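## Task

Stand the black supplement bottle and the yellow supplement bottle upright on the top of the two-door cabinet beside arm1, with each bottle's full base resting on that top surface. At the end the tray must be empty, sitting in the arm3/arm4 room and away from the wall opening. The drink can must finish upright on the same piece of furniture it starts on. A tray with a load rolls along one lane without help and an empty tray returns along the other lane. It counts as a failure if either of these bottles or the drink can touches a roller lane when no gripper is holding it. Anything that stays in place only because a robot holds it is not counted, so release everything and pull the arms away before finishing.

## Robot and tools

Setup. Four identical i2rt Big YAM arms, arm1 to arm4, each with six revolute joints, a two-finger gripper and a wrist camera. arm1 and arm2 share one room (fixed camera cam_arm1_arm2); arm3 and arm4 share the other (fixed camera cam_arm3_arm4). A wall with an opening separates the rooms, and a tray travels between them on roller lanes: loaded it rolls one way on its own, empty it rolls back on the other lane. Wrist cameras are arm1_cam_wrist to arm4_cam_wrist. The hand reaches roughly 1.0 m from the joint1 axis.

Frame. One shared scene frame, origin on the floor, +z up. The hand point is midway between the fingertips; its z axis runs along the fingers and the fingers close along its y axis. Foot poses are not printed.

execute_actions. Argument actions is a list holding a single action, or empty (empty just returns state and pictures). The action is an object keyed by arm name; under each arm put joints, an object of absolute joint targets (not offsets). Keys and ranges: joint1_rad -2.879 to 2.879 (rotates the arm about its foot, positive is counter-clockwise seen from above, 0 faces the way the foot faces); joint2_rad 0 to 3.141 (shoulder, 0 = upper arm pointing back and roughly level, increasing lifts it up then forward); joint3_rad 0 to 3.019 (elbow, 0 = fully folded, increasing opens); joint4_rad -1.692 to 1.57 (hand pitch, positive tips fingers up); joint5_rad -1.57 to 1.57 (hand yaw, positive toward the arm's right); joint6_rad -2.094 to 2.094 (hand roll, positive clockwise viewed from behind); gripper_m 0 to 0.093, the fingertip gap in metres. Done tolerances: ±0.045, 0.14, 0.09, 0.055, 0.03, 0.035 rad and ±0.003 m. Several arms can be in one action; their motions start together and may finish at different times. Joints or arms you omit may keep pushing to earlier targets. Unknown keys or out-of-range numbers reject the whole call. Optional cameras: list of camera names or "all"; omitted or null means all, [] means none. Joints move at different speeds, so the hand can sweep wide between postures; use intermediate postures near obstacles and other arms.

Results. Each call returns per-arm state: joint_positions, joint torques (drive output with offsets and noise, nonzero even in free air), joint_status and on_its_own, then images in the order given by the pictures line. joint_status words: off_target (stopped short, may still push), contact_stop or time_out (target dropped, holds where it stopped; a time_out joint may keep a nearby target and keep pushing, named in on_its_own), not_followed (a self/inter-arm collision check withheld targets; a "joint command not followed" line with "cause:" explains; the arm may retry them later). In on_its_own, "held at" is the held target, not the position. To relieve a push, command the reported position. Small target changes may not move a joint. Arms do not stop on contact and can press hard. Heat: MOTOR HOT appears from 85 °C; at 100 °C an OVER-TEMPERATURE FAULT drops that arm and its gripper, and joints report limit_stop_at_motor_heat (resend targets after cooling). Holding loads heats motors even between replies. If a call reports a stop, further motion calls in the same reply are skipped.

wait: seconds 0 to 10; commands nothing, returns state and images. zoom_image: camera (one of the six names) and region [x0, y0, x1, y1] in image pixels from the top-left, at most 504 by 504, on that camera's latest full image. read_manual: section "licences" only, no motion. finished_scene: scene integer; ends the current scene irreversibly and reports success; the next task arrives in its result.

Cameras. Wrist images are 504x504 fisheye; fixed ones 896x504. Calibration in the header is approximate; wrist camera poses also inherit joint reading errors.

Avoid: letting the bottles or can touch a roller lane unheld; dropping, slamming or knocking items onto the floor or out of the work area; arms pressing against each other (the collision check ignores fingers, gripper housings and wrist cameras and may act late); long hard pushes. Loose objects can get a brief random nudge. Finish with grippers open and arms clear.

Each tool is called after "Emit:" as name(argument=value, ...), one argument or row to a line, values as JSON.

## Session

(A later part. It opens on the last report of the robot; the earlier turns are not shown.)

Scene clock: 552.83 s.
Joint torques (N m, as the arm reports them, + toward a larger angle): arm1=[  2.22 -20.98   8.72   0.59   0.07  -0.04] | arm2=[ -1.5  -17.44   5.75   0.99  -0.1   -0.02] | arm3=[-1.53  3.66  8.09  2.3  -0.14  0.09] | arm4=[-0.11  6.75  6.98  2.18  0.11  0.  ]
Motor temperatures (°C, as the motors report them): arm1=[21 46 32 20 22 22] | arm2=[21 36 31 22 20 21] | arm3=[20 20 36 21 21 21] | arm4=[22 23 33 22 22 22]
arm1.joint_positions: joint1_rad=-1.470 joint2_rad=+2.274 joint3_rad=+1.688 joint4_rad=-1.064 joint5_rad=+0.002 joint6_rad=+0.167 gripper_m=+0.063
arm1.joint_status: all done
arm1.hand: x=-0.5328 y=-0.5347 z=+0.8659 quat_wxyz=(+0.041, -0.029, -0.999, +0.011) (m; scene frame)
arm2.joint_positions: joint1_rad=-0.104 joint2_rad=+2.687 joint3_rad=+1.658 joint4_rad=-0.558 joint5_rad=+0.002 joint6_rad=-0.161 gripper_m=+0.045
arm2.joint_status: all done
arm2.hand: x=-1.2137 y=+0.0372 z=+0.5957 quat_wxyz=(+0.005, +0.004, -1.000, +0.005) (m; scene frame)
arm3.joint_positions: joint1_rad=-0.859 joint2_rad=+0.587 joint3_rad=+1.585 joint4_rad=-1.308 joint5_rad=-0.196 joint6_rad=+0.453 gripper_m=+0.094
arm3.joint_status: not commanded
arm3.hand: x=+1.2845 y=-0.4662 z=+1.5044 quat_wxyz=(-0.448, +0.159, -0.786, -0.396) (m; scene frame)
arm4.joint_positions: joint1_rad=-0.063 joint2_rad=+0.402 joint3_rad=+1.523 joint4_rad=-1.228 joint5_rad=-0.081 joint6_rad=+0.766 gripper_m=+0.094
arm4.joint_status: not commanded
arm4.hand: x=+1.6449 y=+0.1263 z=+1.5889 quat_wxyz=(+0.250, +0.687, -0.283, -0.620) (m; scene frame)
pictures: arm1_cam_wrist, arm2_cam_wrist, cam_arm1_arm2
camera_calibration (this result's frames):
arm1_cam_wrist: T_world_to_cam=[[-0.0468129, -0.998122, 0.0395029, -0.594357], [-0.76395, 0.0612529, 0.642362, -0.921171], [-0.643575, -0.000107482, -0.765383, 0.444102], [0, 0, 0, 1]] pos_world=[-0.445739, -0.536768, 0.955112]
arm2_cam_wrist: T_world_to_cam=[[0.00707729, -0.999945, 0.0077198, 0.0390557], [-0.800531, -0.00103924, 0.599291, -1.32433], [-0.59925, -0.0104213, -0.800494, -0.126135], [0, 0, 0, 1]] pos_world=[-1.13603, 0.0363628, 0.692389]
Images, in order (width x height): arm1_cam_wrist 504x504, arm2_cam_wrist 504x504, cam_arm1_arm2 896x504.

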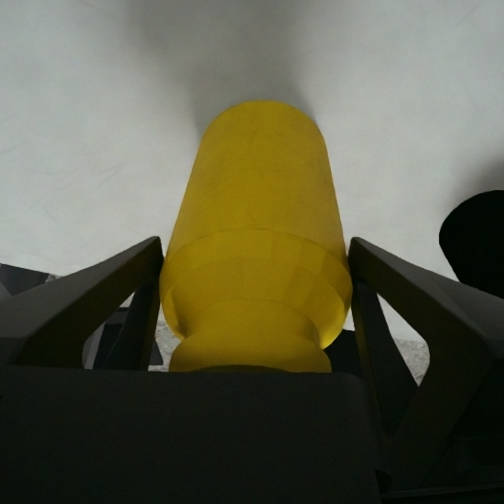

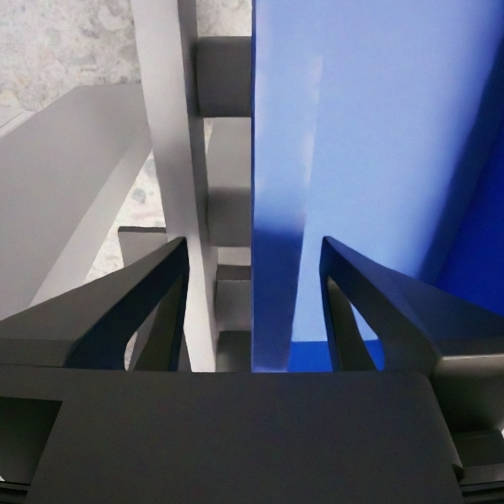

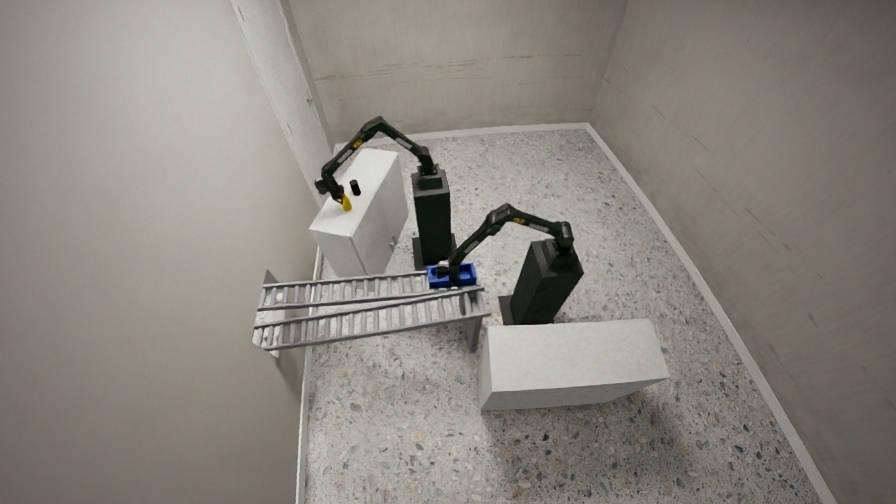

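Emit:
execute_actions(
  actions=[],
)

Scene clock: 564.73 s.
Joint torques (N m, as the arm reports them, + toward a larger angle): arm1=[  2.6  -20.95   8.65   0.68   0.07  -0.1 ] | arm2=[ -1.52 -17.54   5.75   0.99  -0.1   -0.02] | arm3=[-2.15  2.45  7.78  2.25 -0.15  0.09] | arm4=[-0.08  6.75  7.03  2.    0.12  0.05]
Motor temperatures (°C, as the motors report them): arm1=[21 46 31 20 22 22] | arm2=[21 37 31 22 20 21] | arm3=[20 20 36 21 21 21] | arm4=[22 23 33 22 22 22]
arm1.joint_positions: joint1_rad=-1.470 joint2_rad=+2.274 joint3_rad=+1.688 joint4_rad=-1.064 joint5_rad=+0.002 joint6_rad=+0.167 gripper_m=+0.063
arm1.joint_status: all done
arm1.hand: x=-0.5328 y=-0.5347 z=+0.8659 quat_wxyz=(+0.041, -0.029, -0.999, +0.011) (m; scene frame)
arm2.joint_positions: joint1_rad=-0.104 joint2_rad=+2.687 joint3_rad=+1.658 joint4_rad=-0.558 joint5_rad=+0.002 joint6_rad=-0.161 gripper_m=+0.045
arm2.joint_status: all done
arm2.hand: x=-1.2137 y=+0.0372 z=+0.5957 quat_wxyz=(+0.005, +0.004, -1.000, +0.005) (m; scene frame)
arm3.joint_positions: joint1_rad=-0.859 joint2_rad=+0.587 joint3_rad=+1.585 joint4_rad=-1.308 joint5_rad=-0.196 joint6_rad=+0.453 gripper_m=+0.094
arm3.joint_status: not commanded
arm3.hand: x=+1.2845 y=-0.4662 z=+1.5044 quat_wxyz=(-0.448, +0.159, -0.786, -0.396) (m; scene frame)
arm4.joint_positions: joint1_rad=-0.063 joint2_rad=+0.402 joint3_rad=+1.523 joint4_rad=-1.228 joint5_rad=-0.081 joint6_rad=+0.766 gripper_m=+0.094
arm4.joint_status: not commanded
arm4.hand: x=+1.6449 y=+0.1263 z=+1.5889 quat_wxyz=(+0.250, +0.687, -0.283, -0.620) (m; scene frame)
pictures: arm1_cam_wrist, arm2_cam_wrist, arm3_cam_wrist, arm4_cam_wrist, cam_arm1_arm2, cam_arm3_arm4
camera_calibration (this result's frames):
arm1_cam_wrist: T_world_to_cam=[[-0.0468129, -0.998122, 0.0395029, -0.594357], [-0.76395, 0.0612529, 0.642362, -0.921171], [-0.643575, -0.000107482, -0.765383, 0.444102], [0, 0, 0, 1]] pos_world=[-0.445739, -0.536768, 0.955112]
arm2_cam_wrist: T_world_to_cam=[[0.00707729, -0.999945, 0.0077198, 0.0390557], [-0.800531, -0.00103924, 0.599291, -1.32433], [-0.59925, -0.0104213, -0.800494, -0.126135], [0, 0, 0, 1]] pos_world=[-1.13603, 0.0363628, 0.692389]
arm4_cam_wrist: T_world_to_cam=[[0.0912732, 0.71715, -0.690916, 0.85557], [0.632776, -0.577501, -0.515837, -0.145412], [-0.768937, -0.390113, -0.506506, 2.24516], [0, 0, 0, 1]] pos_world=[1.74031, 0.178316, 1.6533]
Images, in order (width x height): arm1_cam_wrist 504x504, arm2_cam_wrist 504x504, arm3_cam_wrist 504x504, arm4_cam_wrist 504x504, cam_arm1_arm2 896x504, cam_arm3_arm4 896x504.

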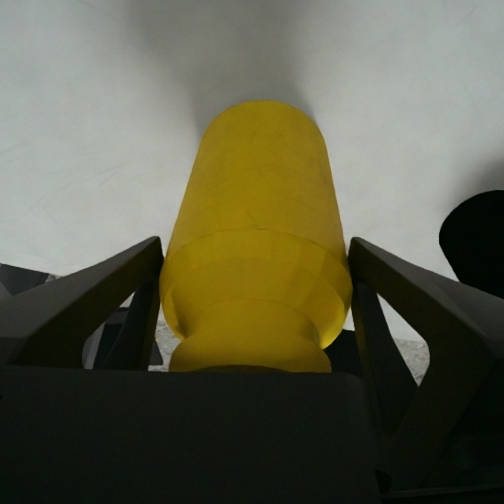

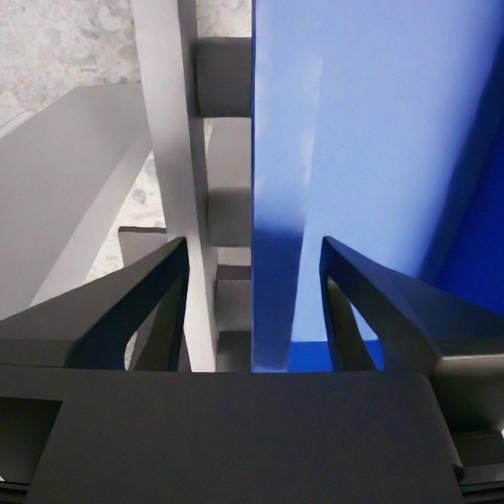

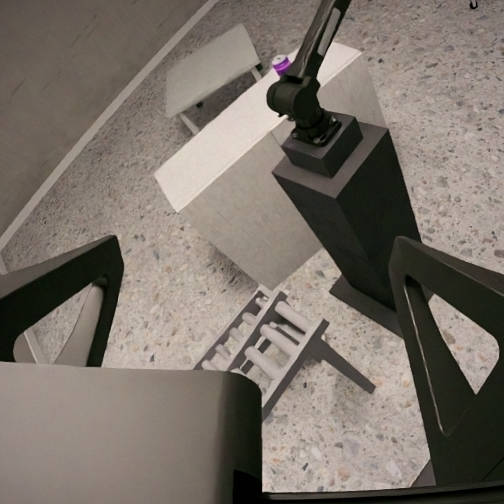

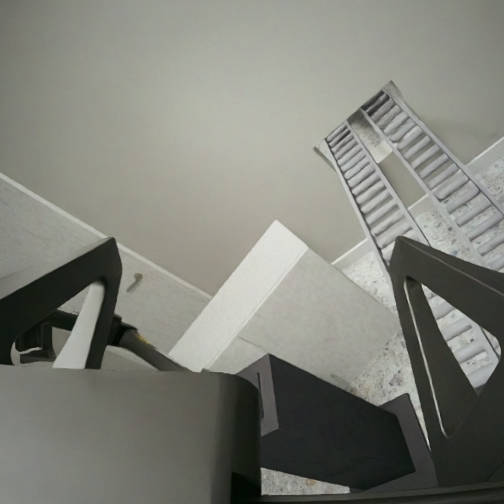

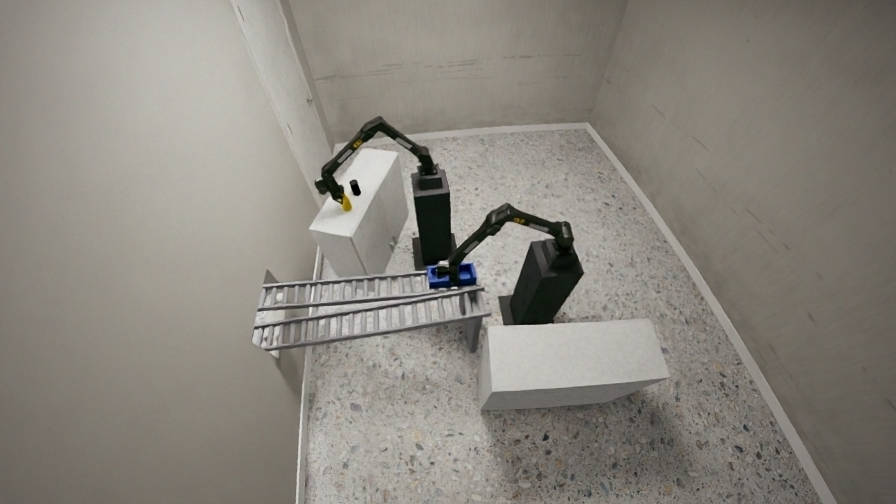

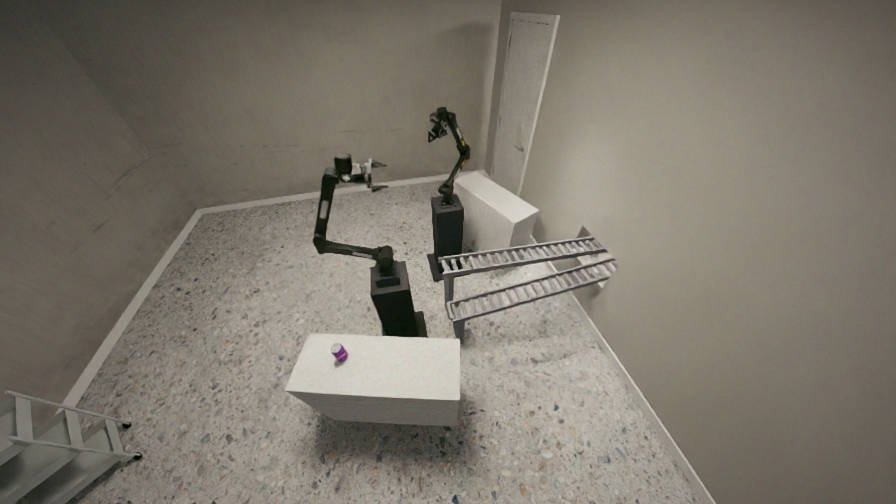

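Emit:
zoom_image(
  camera="cam_arm1_arm2",
  region=[300, 140, 420, 240],
)

Emit:
zoom_image(
  camera="cam_arm1_arm2",
  region=[400, 240, 520, 320],
)

Region (300, 140, 420, 240) of cam_arm1_arm2's 896x504 image, scaled by 4.200, with more detail than that image has.

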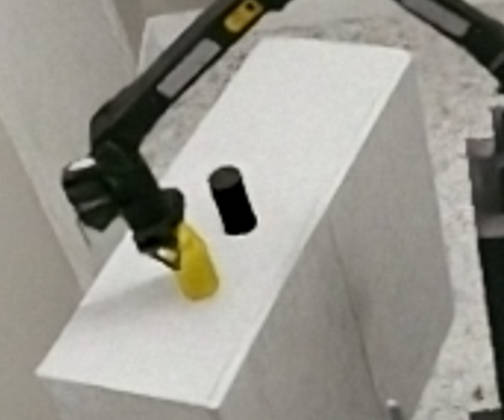

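Region (400, 240, 520, 320) of cam_arm1_arm2's 896x504 image, scaled by 4.200, with more detail than that image has.

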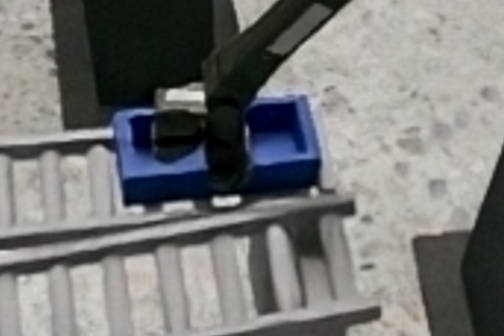

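Emit:
execute_actions(
  actions=[
    {"arm1": {"joints": {"joint3_rad": 1.68}}, "arm2": {"joints": {"gripper_m": 0.0}}},
  ],
  cameras=["arm1_cam_wrist", "arm2_cam_wrist"],
)

Scene clock: 572.57 s.
Joint torques (N m, as the arm reports them, + toward a larger angle): arm1=[  2.06 -21.09   8.25   0.44   0.07  -0.1 ] | arm2=[ -1.48 -17.5    5.74   0.98  -0.03  -0.01] | arm3=[-1.37  3.41  7.87  2.05 -0.12  0.06] | arm4=[0.47 6.91 7.   2.15 0.13 0.07]
Motor temperatures (°C, as the motors report them): arm1=[21 46 31 20 22 22] | arm2=[21 38 31 22 20 21] | arm3=[20 20 36 21 21 21] | arm4=[22 23 33 22 22 22]
arm1.joint_positions: joint1_rad=-1.470 joint2_rad=+2.274 joint3_rad=+1.676 joint4_rad=-1.063 joint5_rad=+0.002 joint6_rad=+0.167 gripper_m=+0.063
arm1.joint_status: all done
arm1.hand: x=-0.5380 y=-0.5353 z=+0.8624 quat_wxyz=(+0.047, -0.029, -0.998, +0.012) (m; scene frame)
arm2.joint_positions: joint1_rad=-0.105 joint2_rad=+2.687 joint3_rad=+1.658 joint4_rad=-0.558 joint5_rad=+0.000 joint6_rad=-0.161 gripper_m=+0.011
arm2.joint_status: gripper_m off_target (ended at +0.011, target +0.000)
arm2.hand: x=-1.2137 y=+0.0370 z=+0.5957 quat_wxyz=(+0.005, +0.004, -1.000, +0.004) (m; scene frame)
arm3.joint_positions: joint1_rad=-0.859 joint2_rad=+0.587 joint3_rad=+1.585 joint4_rad=-1.308 joint5_rad=-0.196 joint6_rad=+0.453 gripper_m=+0.094
arm3.joint_status: not commanded
arm3.hand: x=+1.2845 y=-0.4662 z=+1.5044 quat_wxyz=(-0.448, +0.159, -0.786, -0.396) (m; scene frame)
arm4.joint_positions: joint1_rad=-0.063 joint2_rad=+0.402 joint3_rad=+1.523 joint4_rad=-1.228 joint5_rad=-0.081 joint6_rad=+0.766 gripper_m=+0.094
arm4.joint_status: not commanded
arm4.hand: x=+1.6449 y=+0.1263 z=+1.5889 quat_wxyz=(+0.250, +0.687, -0.283, -0.620) (m; scene frame)
pictures: arm1_cam_wrist, arm2_cam_wrist
camera_calibration (this result's frames):
arm1_cam_wrist: T_world_to_cam=[[-0.0464846, -0.998071, 0.041154, -0.596269], [-0.757081, 0.0620775, 0.650365, -0.92557], [-0.651666, -0.000924921, -0.758506, 0.427409], [0, 0, 0, 1]] pos_world=[-0.44992, -0.537266, 0.95069]
arm2_cam_wrist: T_world_to_cam=[[0.00706139, -0.999956, 0.00620112, 0.03976], [-0.800671, -0.00193883, 0.599102, -1.32438], [-0.599063, -0.00919555, -0.800649, -0.125879], [0, 0, 0, 1]] pos_world=[-1.13608, 0.036033, 0.692408]
Images, in order (width x height): arm1_cam_wrist 504x504, arm2_cam_wrist 504x504.

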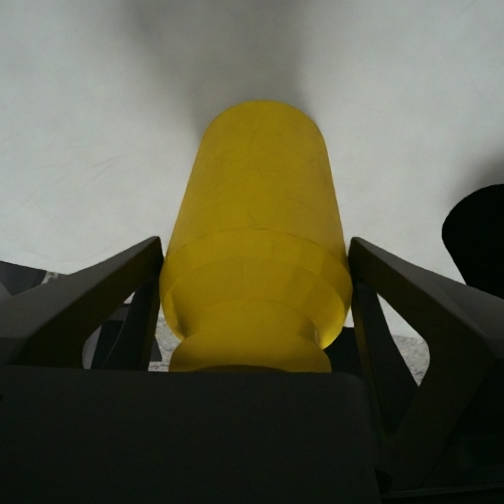

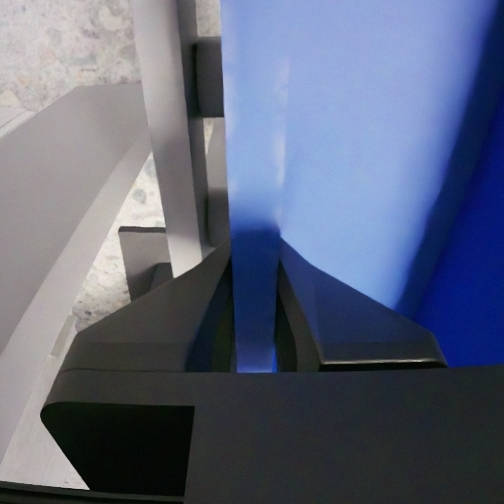

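Emit:
execute_actions(
  actions=[
    {"arm1": {"joints": {"gripper_m": 0.09}}, "arm2": {"joints": {"joint2_rad": 2.59}}},
  ],
  cameras=["arm1_cam_wrist", "arm2_cam_wrist", "cam_arm1_arm2"],
)

Scene clock: 592.27 s.
Joint torques (N m, as the arm reports them, + toward a larger angle): arm1=[  2.84 -21.19   8.32   0.37   0.03  -0.08] | arm2=[ -1.46 -17.83   6.38   1.15  -0.03  -0.01] | arm3=[-1.4   3.72  7.9   2.17 -0.18  0.06] | arm4=[-0.1   6.64  7.11  2.23  0.09  0.08]
Motor temperatures (°C, as the motors report them): arm1=[21 47 31 20 22 22] | arm2=[21 39 31 22 20 21] | arm3=[20 20 36 21 21 21] | arm4=[22 23 33 22 22 22]
arm1.joint_positions: joint1_rad=-1.470 joint2_rad=+2.273 joint3_rad=+1.676 joint4_rad=-1.063 joint5_rad=+0.002 joint6_rad=+0.167 gripper_m=+0.090
arm1.joint_status: all done
arm1.hand: x=-0.5376 y=-0.5353 z=+0.8633 quat_wxyz=(+0.046, -0.029, -0.998, +0.012) (m; scene frame)
arm2.joint_positions: joint1_rad=-0.105 joint2_rad=+2.606 joint3_rad=+1.658 joint4_rad=-0.558 joint5_rad=+0.000 joint6_rad=-0.161 gripper_m=+0.011
arm2.joint_status: all done
arm2.hand: x=-1.1781 y=+0.0320 z=+0.6434 quat_wxyz=(-0.035, +0.004, -0.999, +0.010) (m; scene frame)
arm3.joint_positions: joint1_rad=-0.859 joint2_rad=+0.587 joint3_rad=+1.585 joint4_rad=-1.308 joint5_rad=-0.196 joint6_rad=+0.453 gripper_m=+0.094
arm3.joint_status: not commanded
arm3.hand: x=+1.2845 y=-0.4662 z=+1.5044 quat_wxyz=(-0.448, +0.159, -0.786, -0.396) (m; scene frame)
arm4.joint_positions: joint1_rad=-0.063 joint2_rad=+0.402 joint3_rad=+1.523 joint4_rad=-1.228 joint5_rad=-0.081 joint6_rad=+0.766 gripper_m=+0.094
arm4.joint_status: not commanded
arm4.hand: x=+1.6449 y=+0.1263 z=+1.5889 quat_wxyz=(+0.250, +0.687, -0.283, -0.620) (m; scene frame)
pictures: arm1_cam_wrist, arm2_cam_wrist, cam_arm1_arm2
camera_calibration (this result's frames):
arm1_cam_wrist: T_world_to_cam=[[-0.0464983, -0.998065, 0.0412933, -0.596435], [-0.758096, 0.062177, 0.649172, -0.925361], [-0.650483, -0.00111884, -0.75952, 0.429718], [0, 0, 0, 1]] pos_world=[-0.449721, -0.537264, 0.951727]
arm2_cam_wrist: T_world_to_cam=[[0.00679205, -0.999792, 0.0192066, 0.0254765], [-0.846349, 0.00448209, 0.532609, -1.33569], [-0.532585, -0.019873, -0.846143, 0.0415358], [0, 0, 0, 1]] pos_world=[-1.10851, 0.0322833, 0.746055]
Images, in order (width x height): arm1_cam_wrist 504x504, arm2_cam_wrist 504x504, cam_arm1_arm2 896x504.

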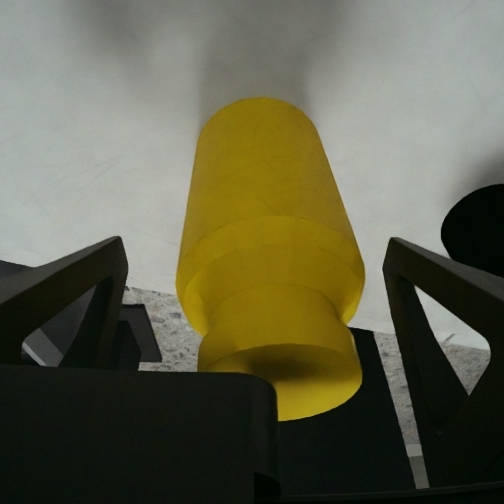

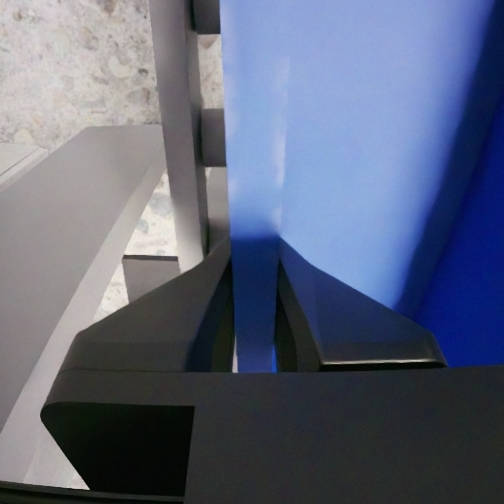

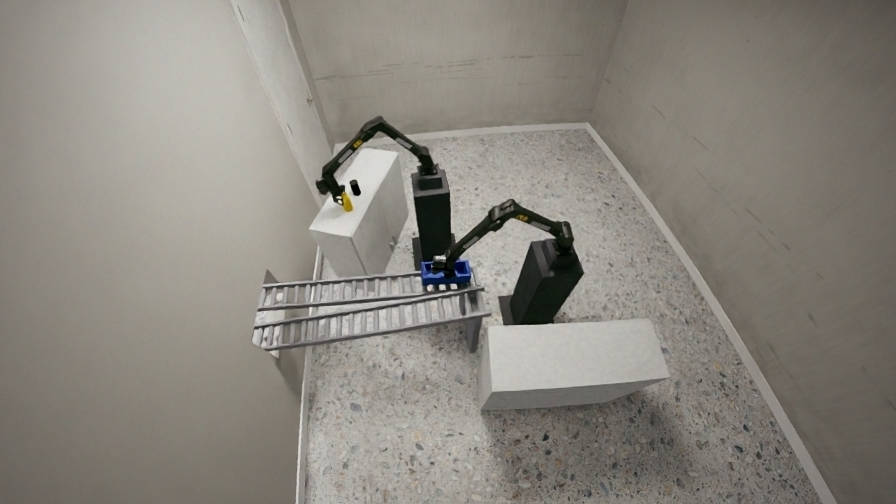

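Emit:
execute_actions(
  actions=[
    {"arm1": {"joints": {"joint2_rad": 1.93, "joint4_rad": -1.25}}, "arm2": {"joints": {"joint2_rad": 2.16, "joint3_rad": 1.64, "joint4_rad": -1.03}}},
  ],
  cameras=["arm1_cam_wrist", "arm2_cam_wrist", "cam_arm1_arm2"],
)

Scene clock: 601.13 s.
Joint torques (N m, as the arm reports them, + toward a larger angle): arm1=[  2.51 -17.59  10.62   0.24   0.09  -0.1 ] | arm2=[ -1.43 -16.52   7.5    0.43   0.     0.  ] | arm3=[-2.4   2.41  7.94  2.07 -0.16  0.05] | arm4=[-0.21  6.29  7.05  2.21  0.14  0.05]
Motor temperatures (°C, as the motors report them): arm1=[21 47 31 20 22 22] | arm2=[21 39 31 22 20 21] | arm3=[20 20 36 21 21 21] | arm4=[22 23 33 22 22 22]
arm1.joint_positions: joint1_rad=-1.470 joint2_rad=+1.927 joint3_rad=+1.667 joint4_rad=-1.242 joint5_rad=+0.002 joint6_rad=+0.167 gripper_m=+0.090
arm1.joint_status: all done
arm1.hand: x=-0.5456 y=-0.5343 z=+1.0650 quat_wxyz=(-0.032, -0.029, -0.999, +0.002) (m; scene frame)
arm2.joint_positions: joint1_rad=-0.105 joint2_rad=+2.169 joint3_rad=+1.628 joint4_rad=-1.025 joint5_rad=-0.001 joint6_rad=-0.162 gripper_m=+0.011
arm2.joint_status: all done
arm2.hand: x=-1.1805 y=+0.0348 z=+0.8964 quat_wxyz=(-0.005, +0.005, -1.000, +0.005) (m; scene frame)
arm3.joint_positions: joint1_rad=-0.859 joint2_rad=+0.587 joint3_rad=+1.585 joint4_rad=-1.308 joint5_rad=-0.196 joint6_rad=+0.453 gripper_m=+0.094
arm3.joint_status: not commanded
arm3.hand: x=+1.2845 y=-0.4662 z=+1.5044 quat_wxyz=(-0.448, +0.159, -0.786, -0.396) (m; scene frame)
arm4.joint_positions: joint1_rad=-0.063 joint2_rad=+0.402 joint3_rad=+1.523 joint4_rad=-1.228 joint5_rad=-0.081 joint6_rad=+0.766 gripper_m=+0.094
arm4.joint_status: not commanded
arm4.hand: x=+1.6449 y=+0.1263 z=+1.5889 quat_wxyz=(+0.250, +0.687, -0.283, -0.620) (m; scene frame)
pictures: arm1_cam_wrist, arm2_cam_wrist, cam_arm1_arm2
camera_calibration (this result's frames):
arm1_cam_wrist: T_world_to_cam=[[-0.0495638, -0.99863, 0.0167888, -0.579979], [-0.849835, 0.0509979, 0.524576, -0.985696], [-0.524714, 0.0117323, -0.851198, 0.750814], [0, 0, 0, 1]] pos_world=[-0.472462, -0.537724, 1.1659]
arm2_cam_wrist: T_world_to_cam=[[0.00786348, -0.999929, 0.00892203, 0.0339879], [-0.813421, -0.00120669, 0.581674, -1.47739], [-0.581622, -0.0118314, -0.813373, 0.166911], [0, 0, 0, 1]] pos_world=[-1.10493, 0.0341775, 0.994815]
Images, in order (width x height): arm1_cam_wrist 504x504, arm2_cam_wrist 504x504, cam_arm1_arm2 896x504.

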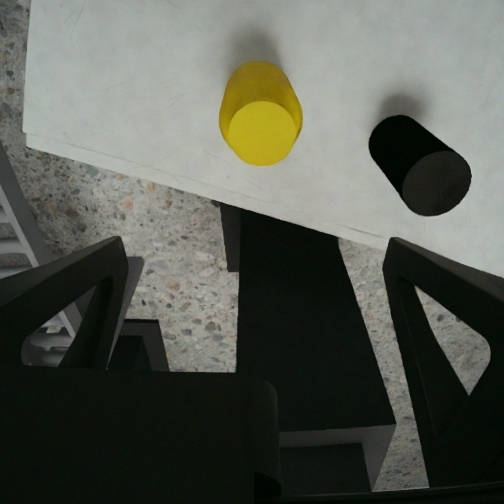

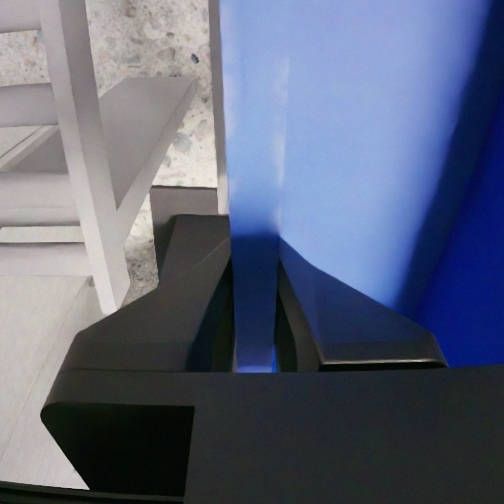

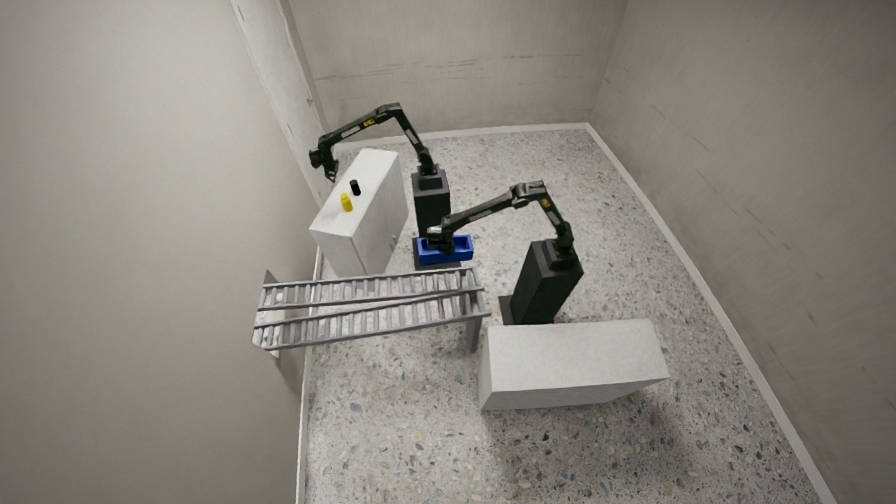

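Emit:
execute_actions(
  actions=[
    {"arm2": {"joints": {"joint1_rad": 0.33, "joint2_rad": 2.33, "joint3_rad": 1.917, "joint4_rad": -1.16, "joint6_rad": 0.274}}},
  ],
  cameras=["arm2_cam_wrist", "cam_arm1_arm2"],
)

Scene clock: 635.97 s.
Joint torques (N m, as the arm reports them, + toward a larger angle): arm1=[  2.53 -16.92  10.63   0.31   0.06  -0.06] | arm2=[ -1.42 -19.17   9.65   0.15   0.13   0.21] | arm3=[-1.29  3.35  7.98  2.11 -0.14  0.07] | arm4=[-0.08  6.85  6.99  2.05  0.15  0.07]
Motor temperatures (°C, as the motors report them): arm1=[21 45 34 20 22 22] | arm2=[21 40 33 22 20 21] | arm3=[20 20 37 21 21 21] | arm4=[22 23 33 22 22 22]
arm1.joint_positions: joint1_rad=-1.470 joint2_rad=+1.927 joint3_rad=+1.667 joint4_rad=-1.242 joint5_rad=+0.002 joint6_rad=+0.167 gripper_m=+0.090
arm1.joint_status: not commanded
arm1.hand: x=-0.5456 y=-0.5343 z=+1.0650 quat_wxyz=(-0.032, -0.029, -0.999, +0.002) (m; scene frame)
arm2.joint_positions: joint1_rad=+0.332 joint2_rad=+2.352 joint3_rad=+1.880 joint4_rad=-1.151 joint5_rad=-0.002 joint6_rad=+0.264 gripper_m=+0.011
arm2.joint_status: all done
arm2.hand: x=-1.1558 y=+0.3154 z=+0.8630 quat_wxyz=(+0.023, +0.010, -1.000, +0.011) (m; scene frame)
arm3.joint_positions: joint1_rad=-0.859 joint2_rad=+0.587 joint3_rad=+1.585 joint4_rad=-1.308 joint5_rad=-0.196 joint6_rad=+0.453 gripper_m=+0.094
arm3.joint_status: not commanded
arm3.hand: x=+1.2845 y=-0.4662 z=+1.5044 quat_wxyz=(-0.448, +0.159, -0.786, -0.396) (m; scene frame)
arm4.joint_positions: joint1_rad=-0.063 joint2_rad=+0.402 joint3_rad=+1.523 joint4_rad=-1.228 joint5_rad=-0.081 joint6_rad=+0.766 gripper_m=+0.094
arm4.joint_status: not commanded
arm4.hand: x=+1.6449 y=+0.1263 z=+1.5889 quat_wxyz=(+0.250, +0.687, -0.283, -0.620) (m; scene frame)
pictures: arm2_cam_wrist, cam_arm1_arm2
camera_calibration (this result's frames):
arm2_cam_wrist: T_world_to_cam=[[0.0193982, -0.999602, 0.0204614, 0.317881], [-0.778899, -0.00227787, 0.627146, -1.4365], [-0.62685, -0.0281029, -0.778633, 0.0802597], [0, 0, 0, 1]] pos_world=[-1.07474, 0.316738, 0.956882]
Images, in order (width x height): arm2_cam_wrist 504x504, cam_arm1_arm2 896x504.

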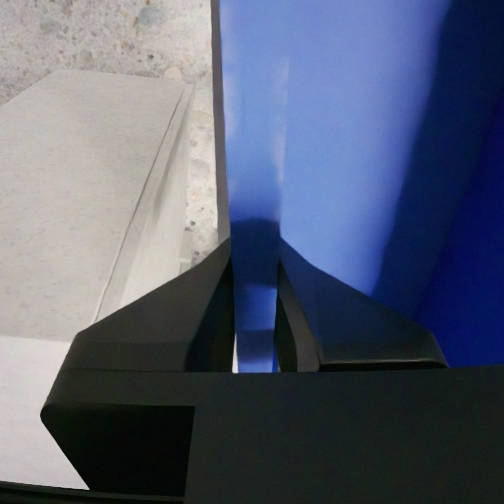

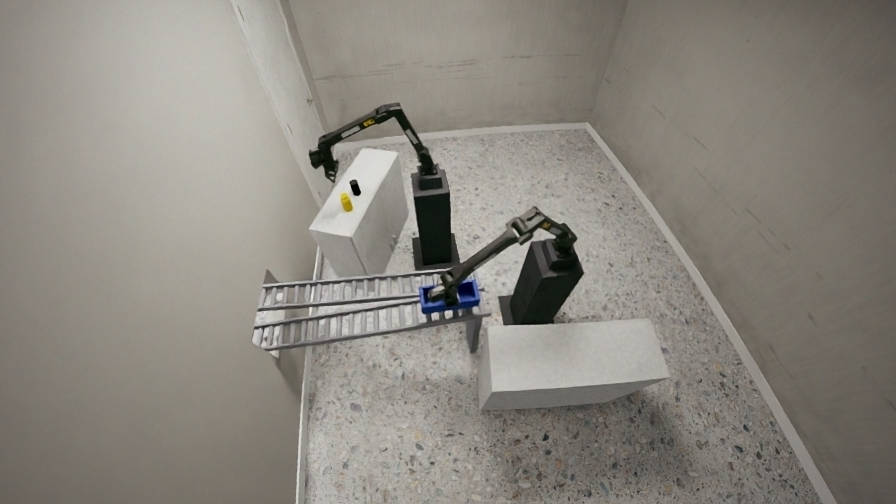

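Emit:
zoom_image(
  camera="cam_arm1_arm2",
  region=[390, 260, 510, 340],
)

Region (390, 260, 510, 340) of cam_arm1_arm2's 896x504 image, scaled by 4.200, with more detail than that image has.

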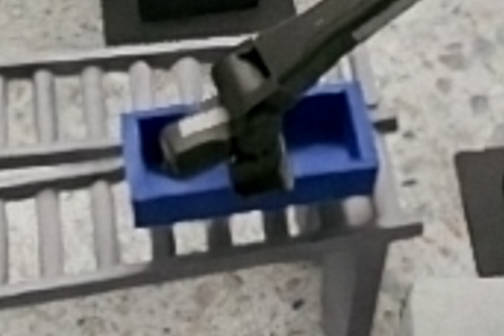

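Emit:
execute_actions(
  actions=[
    {"arm2": {"joints": {"joint1_rad": 0.315, "joint2_rad": 2.39}}},
  ],
  cameras=["arm2_cam_wrist", "cam_arm1_arm2"],
)

Scene clock: 653.80 s.
Joint torques (N m, as the arm reports them, + toward a larger angle): arm1=[  2.27 -17.03  10.73   0.44   0.06  -0.09] | arm2=[ -1.44 -18.06   9.37   0.1    0.12   0.21] | arm3=[-1.    2.43  7.92  2.21 -0.13  0.07] | arm4=[-0.22  6.95  6.99  2.17  0.1   0.05]
Motor temperatures (°C, as the motors report them): arm1=[21 45 35 20 22 22] | arm2=[21 42 34 22 20 21] | arm3=[20 20 37 22 21 21] | arm4=[22 23 33 22 22 22]
arm1.joint_positions: joint1_rad=-1.470 joint2_rad=+1.927 joint3_rad=+1.667 joint4_rad=-1.242 joint5_rad=+0.002 joint6_rad=+0.167 gripper_m=+0.090
arm1.joint_status: not commanded
arm1.hand: x=-0.5456 y=-0.5343 z=+1.0650 quat_wxyz=(-0.032, -0.029, -0.999, +0.002) (m; scene frame)
arm2.joint_positions: joint1_rad=+0.319 joint2_rad=+2.391 joint3_rad=+1.880 joint4_rad=-1.151 joint5_rad=-0.002 joint6_rad=+0.264 gripper_m=+0.011
arm2.joint_status: all done
arm2.hand: x=-1.1612 y=+0.3044 z=+0.8380 quat_wxyz=(+0.042, +0.003, -0.999, +0.016) (m; scene frame)
arm3.joint_positions: joint1_rad=-0.859 joint2_rad=+0.587 joint3_rad=+1.585 joint4_rad=-1.308 joint5_rad=-0.196 joint6_rad=+0.453 gripper_m=+0.094
arm3.joint_status: not commanded
arm3.hand: x=+1.2845 y=-0.4662 z=+1.5044 quat_wxyz=(-0.448, +0.159, -0.786, -0.396) (m; scene frame)
arm4.joint_positions: joint1_rad=-0.063 joint2_rad=+0.402 joint3_rad=+1.523 joint4_rad=-1.228 joint5_rad=-0.081 joint6_rad=+0.766 gripper_m=+0.094
arm4.joint_status: not commanded
arm4.hand: x=+1.6449 y=+0.1263 z=+1.5889 quat_wxyz=(+0.250, +0.687, -0.283, -0.620) (m; scene frame)
pictures: arm2_cam_wrist, cam_arm1_arm2
camera_calibration (this result's frames):
arm2_cam_wrist: T_world_to_cam=[[0.00657276, -0.999508, 0.0306616, 0.284036], [-0.754652, 0.0151598, 0.655951, -1.42637], [-0.656093, -0.0274502, -0.754181, 0.00245331], [0, 0, 0, 1]] pos_world=[-1.07667, 0.305587, 0.92877]
Images, in order (width x height): arm2_cam_wrist 504x504, cam_arm1_arm2 896x504.

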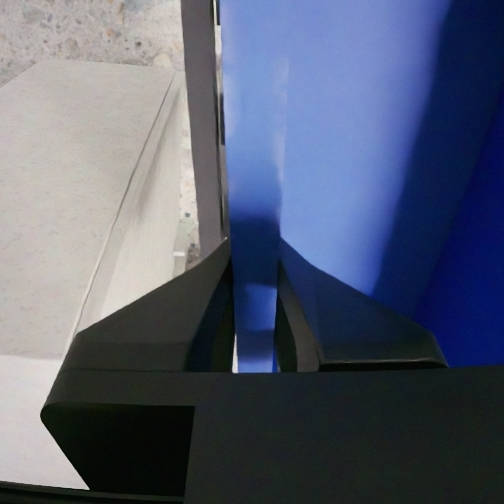

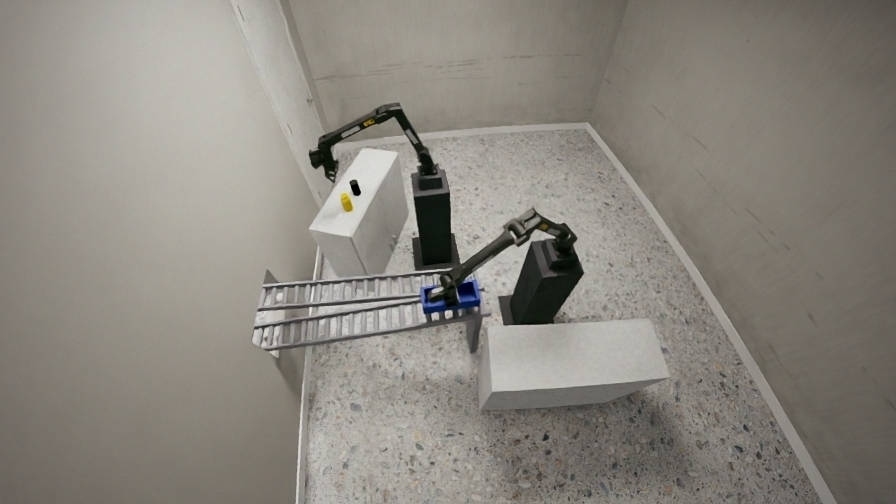

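Emit:
zoom_image(
  camera="cam_arm1_arm2",
  region=[390, 260, 510, 340],
)

Emit:
zoom_image(
  camera="arm2_cam_wrist",
  region=[150, 0, 300, 270],
)

Region (390, 260, 510, 340) of cam_arm1_arm2's 896x504 image, scaled by 4.200, with more detail than that image has.

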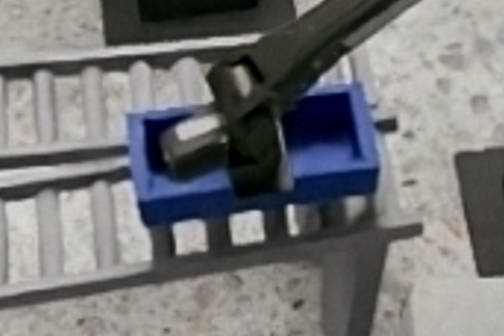

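Region (150, 0, 300, 270) of arm2_cam_wrist's 504x504 image, scaled by 1.867, with more detail than that image has.

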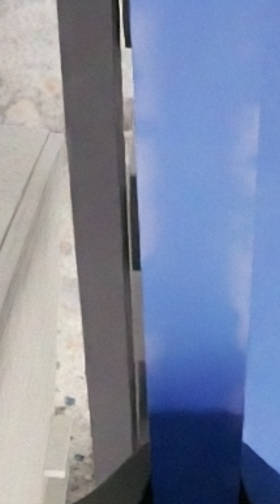

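Emit:
execute_actions(
  actions=[
    {"arm2": {"joints": {"joint2_rad": 2.525, "joint3_rad": 1.962, "joint4_rad": -1.075}}},
  ],
  cameras=["arm2_cam_wrist", "cam_arm1_arm2"],
)

Scene clock: 691.47 s.
Joint torques (N m, as the arm reports them, + toward a larger angle): arm1=[  2.44 -17.35  10.73   0.29   0.05  -0.1 ] | arm2=[ -1.58 -19.29   8.25   0.64   0.26   0.18] | arm3=[-1.85  3.57  8.01  2.1  -0.13  0.08] | arm4=[0.15 6.55 7.19 2.25 0.11 0.06]
Motor temperatures (°C, as the motors report them): arm1=[21 45 36 20 22 22] | arm2=[21 43 35 22 20 21] | arm3=[20 20 37 22 21 21] | arm4=[22 23 34 22 22 22]
arm1.joint_positions: joint1_rad=-1.470 joint2_rad=+1.927 joint3_rad=+1.667 joint4_rad=-1.242 joint5_rad=+0.002 joint6_rad=+0.167 gripper_m=+0.090
arm1.joint_status: not commanded
arm1.hand: x=-0.5456 y=-0.5343 z=+1.0650 quat_wxyz=(-0.032, -0.029, -0.999, +0.002) (m; scene frame)
arm2.joint_positions: joint1_rad=+0.318 joint2_rad=+2.537 joint3_rad=+1.935 joint4_rad=-1.078 joint5_rad=-0.005 joint6_rad=+0.266 gripper_m=+0.011
arm2.joint_status: all done
arm2.hand: x=-1.1566 y=+0.3050 z=+0.7600 quat_wxyz=(+0.051, +0.002, -0.999, +0.017) (m; scene frame)
arm3.joint_positions: joint1_rad=-0.859 joint2_rad=+0.587 joint3_rad=+1.585 joint4_rad=-1.308 joint5_rad=-0.196 joint6_rad=+0.453 gripper_m=+0.094
arm3.joint_status: not commanded
arm3.hand: x=+1.2845 y=-0.4662 z=+1.5044 quat_wxyz=(-0.448, +0.159, -0.786, -0.396) (m; scene frame)
arm4.joint_positions: joint1_rad=-0.063 joint2_rad=+0.402 joint3_rad=+1.523 joint4_rad=-1.228 joint5_rad=-0.081 joint6_rad=+0.766 gripper_m=+0.094
arm4.joint_status: not commanded
arm4.hand: x=+1.6449 y=+0.1263 z=+1.5889 quat_wxyz=(+0.250, +0.687, -0.283, -0.620) (m; scene frame)
pictures: arm2_cam_wrist, cam_arm1_arm2
camera_calibration (this result's frames):
arm2_cam_wrist: T_world_to_cam=[[0.00362515, -0.999454, 0.0328455, 0.281892], [-0.743229, 0.019282, 0.668759, -1.36951], [-0.669027, -0.0268361, -0.742753, -0.0771982], [0, 0, 0, 1]] pos_world=[-1.07053, 0.306073, 0.849271]
Images, in order (width x height): arm2_cam_wrist 504x504, cam_arm1_arm2 896x504.

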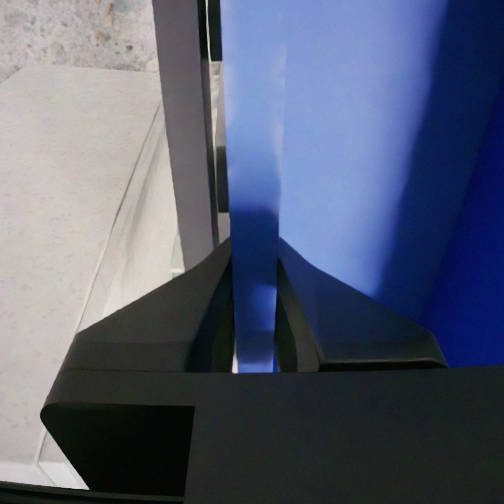

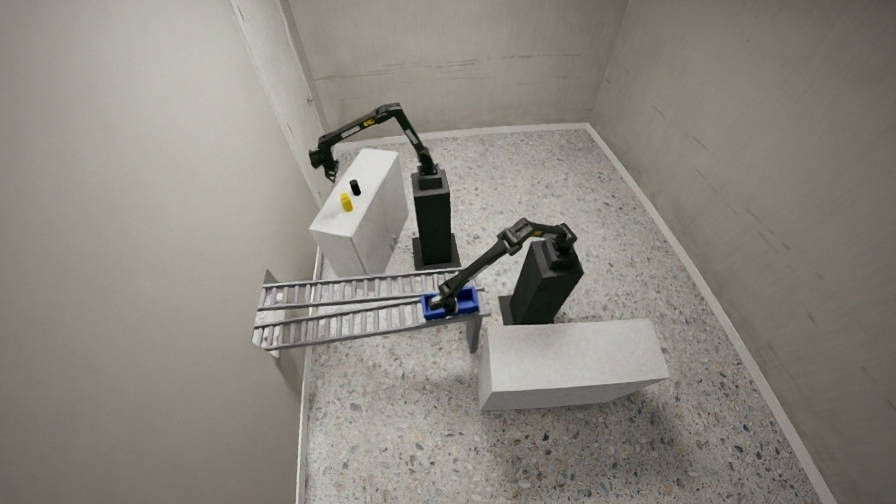

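Emit:
zoom_image(
  camera="cam_arm1_arm2",
  region=[390, 260, 510, 340],
)

Emit:
zoom_image(
  camera="arm2_cam_wrist",
  region=[130, 0, 330, 270],
)

Region (390, 260, 510, 340) of cam_arm1_arm2's 896x504 image, scaled by 4.200, with more detail than that image has.

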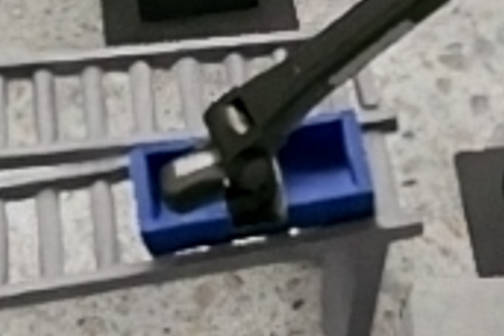

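Region (130, 0, 330, 270) of arm2_cam_wrist's 504x504 image, scaled by 1.867, with more detail than that image has; it fills the left 373 columns of this view, and the rest is white.

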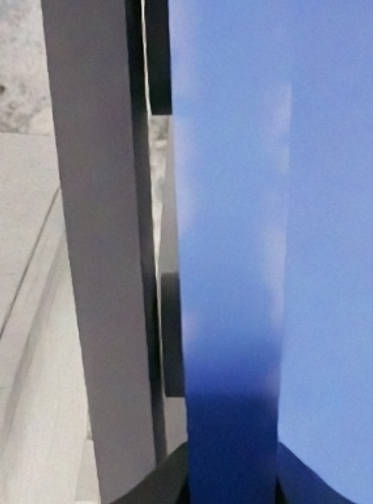

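Emit:
execute_actions(
  actions=[
    {"arm2": {"joints": {"joint2_rad": 2.548}}},
  ],
  cameras=["arm2_cam_wrist", "cam_arm1_arm2"],
)

Scene clock: 705.47 s.
Joint torques (N m, as the arm reports them, + toward a larger angle): arm1=[  2.39 -17.48  10.58   0.34   0.06  -0.09] | arm2=[ -1.56 -17.7    8.3    0.55   0.25   0.18] | arm3=[-2.8   2.8   7.86  2.1  -0.12  0.08] | arm4=[0.02 6.6  7.06 2.19 0.09 0.02]
Motor temperatures (°C, as the motors report them): arm1=[21 45 36 20 22 22] | arm2=[21 44 35 22 20 21] | arm3=[20 20 37 22 21 21] | arm4=[22 23 34 22 22 22]
arm1.joint_positions: joint1_rad=-1.470 joint2_rad=+1.927 joint3_rad=+1.667 joint4_rad=-1.242 joint5_rad=+0.002 joint6_rad=+0.167 gripper_m=+0.090
arm1.joint_status: not commanded
arm1.hand: x=-0.5456 y=-0.5343 z=+1.0650 quat_wxyz=(-0.032, -0.029, -0.999, +0.002) (m; scene frame)
arm2.joint_positions: joint1_rad=+0.318 joint2_rad=+2.537 joint3_rad=+1.935 joint4_rad=-1.078 joint5_rad=-0.005 joint6_rad=+0.266 gripper_m=+0.011
arm2.joint_status: all done
arm2.hand: x=-1.1566 y=+0.3050 z=+0.7600 quat_wxyz=(+0.051, +0.002, -0.999, +0.017) (m; scene frame)
arm3.joint_positions: joint1_rad=-0.859 joint2_rad=+0.587 joint3_rad=+1.585 joint4_rad=-1.308 joint5_rad=-0.196 joint6_rad=+0.453 gripper_m=+0.094
arm3.joint_status: not commanded
arm3.hand: x=+1.2845 y=-0.4662 z=+1.5044 quat_wxyz=(-0.448, +0.159, -0.786, -0.396) (m; scene frame)
arm4.joint_positions: joint1_rad=-0.063 joint2_rad=+0.402 joint3_rad=+1.523 joint4_rad=-1.228 joint5_rad=-0.081 joint6_rad=+0.766 gripper_m=+0.094
arm4.joint_status: not commanded
arm4.hand: x=+1.6449 y=+0.1263 z=+1.5889 quat_wxyz=(+0.250, +0.687, -0.283, -0.620) (m; scene frame)
pictures: arm2_cam_wrist, cam_arm1_arm2
camera_calibration (this result's frames):
arm2_cam_wrist: T_world_to_cam=[[0.00362515, -0.999454, 0.0328455, 0.281892], [-0.743229, 0.019282, 0.668759, -1.36951], [-0.669027, -0.0268361, -0.742753, -0.0771982], [0, 0, 0, 1]] pos_world=[-1.07053, 0.306073, 0.849271]
Images, in order (width x height): arm2_cam_wrist 504x504, cam_arm1_arm2 896x504.

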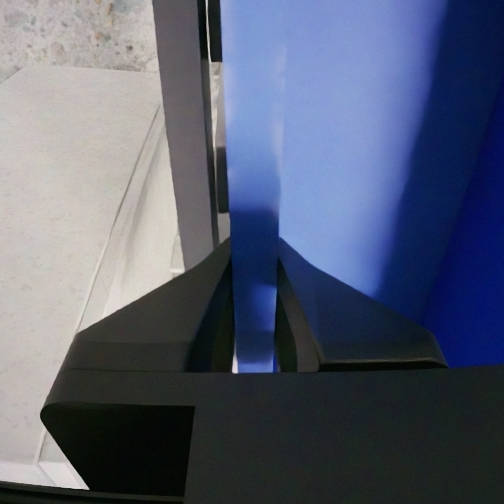

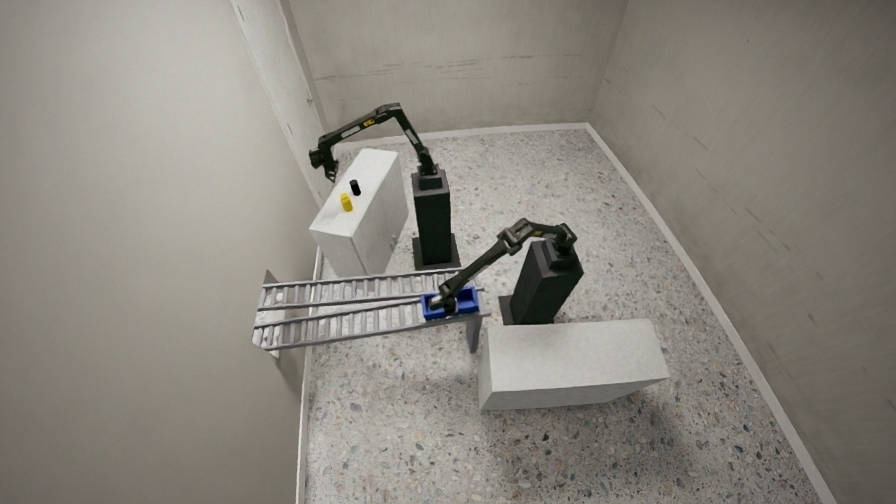

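Emit:
execute_actions(
  actions=[
    {"arm2": {"joints": {"joint2_rad": 2.566}}},
  ],
  cameras=["arm2_cam_wrist", "cam_arm1_arm2"],
)

Scene clock: 711.17 s.
Joint torques (N m, as the arm reports them, + toward a larger angle): arm1=[  2.8  -16.93  10.68   0.25   0.08  -0.09] | arm2=[ -1.58 -16.48   8.3    0.54   0.25   0.18] | arm3=[-1.11  3.64  8.08  2.13 -0.15  0.03] | arm4=[-0.17  6.39  7.    2.07  0.13  0.05]
Motor temperatures (°C, as the motors report them): arm1=[21 45 36 20 22 22] | arm2=[21 44 35 22 20 21] | arm3=[20 20 37 22 21 21] | arm4=[22 23 34 22 22 22]
arm1.joint_positions: joint1_rad=-1.470 joint2_rad=+1.927 joint3_rad=+1.667 joint4_rad=-1.242 joint5_rad=+0.002 joint6_rad=+0.167 gripper_m=+0.090
arm1.joint_status: not commanded
arm1.hand: x=-0.5456 y=-0.5343 z=+1.0650 quat_wxyz=(-0.032, -0.029, -0.999, +0.002) (m; scene frame)
arm2.joint_positions: joint1_rad=+0.318 joint2_rad=+2.538 joint3_rad=+1.935 joint4_rad=-1.078 joint5_rad=-0.005 joint6_rad=+0.266 gripper_m=+0.011
arm2.joint_status: all done
arm2.hand: x=-1.1569 y=+0.3049 z=+0.7592 quat_wxyz=(+0.051, +0.002, -0.999, +0.017) (m; scene frame)
arm3.joint_positions: joint1_rad=-0.859 joint2_rad=+0.587 joint3_rad=+1.585 joint4_rad=-1.308 joint5_rad=-0.196 joint6_rad=+0.453 gripper_m=+0.094
arm3.joint_status: not commanded
arm3.hand: x=+1.2845 y=-0.4662 z=+1.5044 quat_wxyz=(-0.448, +0.159, -0.786, -0.396) (m; scene frame)
arm4.joint_positions: joint1_rad=-0.063 joint2_rad=+0.402 joint3_rad=+1.523 joint4_rad=-1.228 joint5_rad=-0.081 joint6_rad=+0.766 gripper_m=+0.094
arm4.joint_status: not commanded
arm4.hand: x=+1.6449 y=+0.1263 z=+1.5889 quat_wxyz=(+0.250, +0.687, -0.283, -0.620) (m; scene frame)
pictures: arm2_cam_wrist, cam_arm1_arm2
camera_calibration (this result's frames):
arm2_cam_wrist: T_world_to_cam=[[0.00364865, -0.999444, 0.0331471, 0.281612], [-0.742491, 0.0194961, 0.669573, -1.36909], [-0.669846, -0.0270544, -0.742007, -0.0794114], [0, 0, 0, 1]] pos_world=[-1.07076, 0.305999, 0.848445]
Images, in order (width x height): arm2_cam_wrist 504x504, cam_arm1_arm2 896x504.

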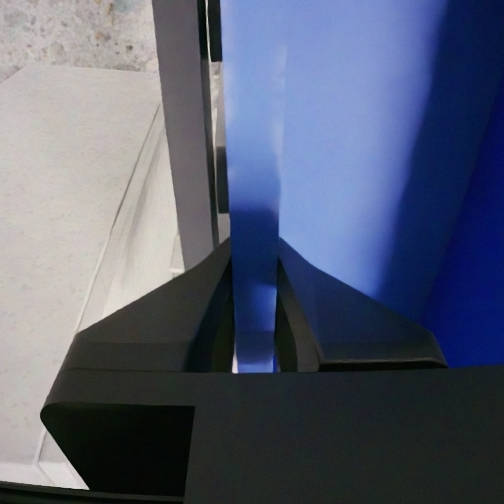

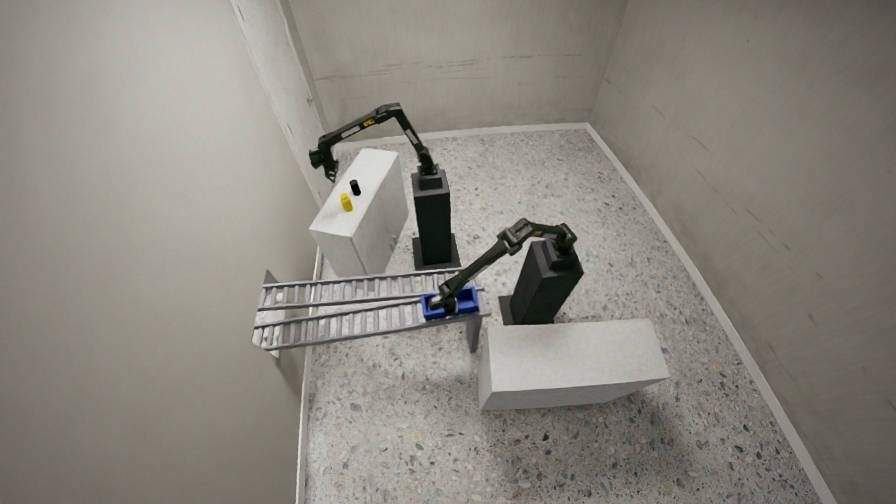

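Emit:
zoom_image(
  camera="cam_arm1_arm2",
  region=[410, 275, 494, 331],
)

Region (410, 275, 494, 331) of cam_arm1_arm2's 896x504 image, scaled by 6.000, with more detail than that image has.

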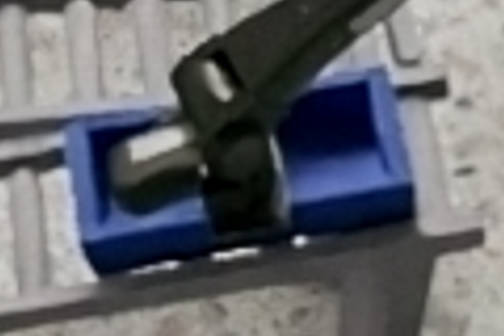

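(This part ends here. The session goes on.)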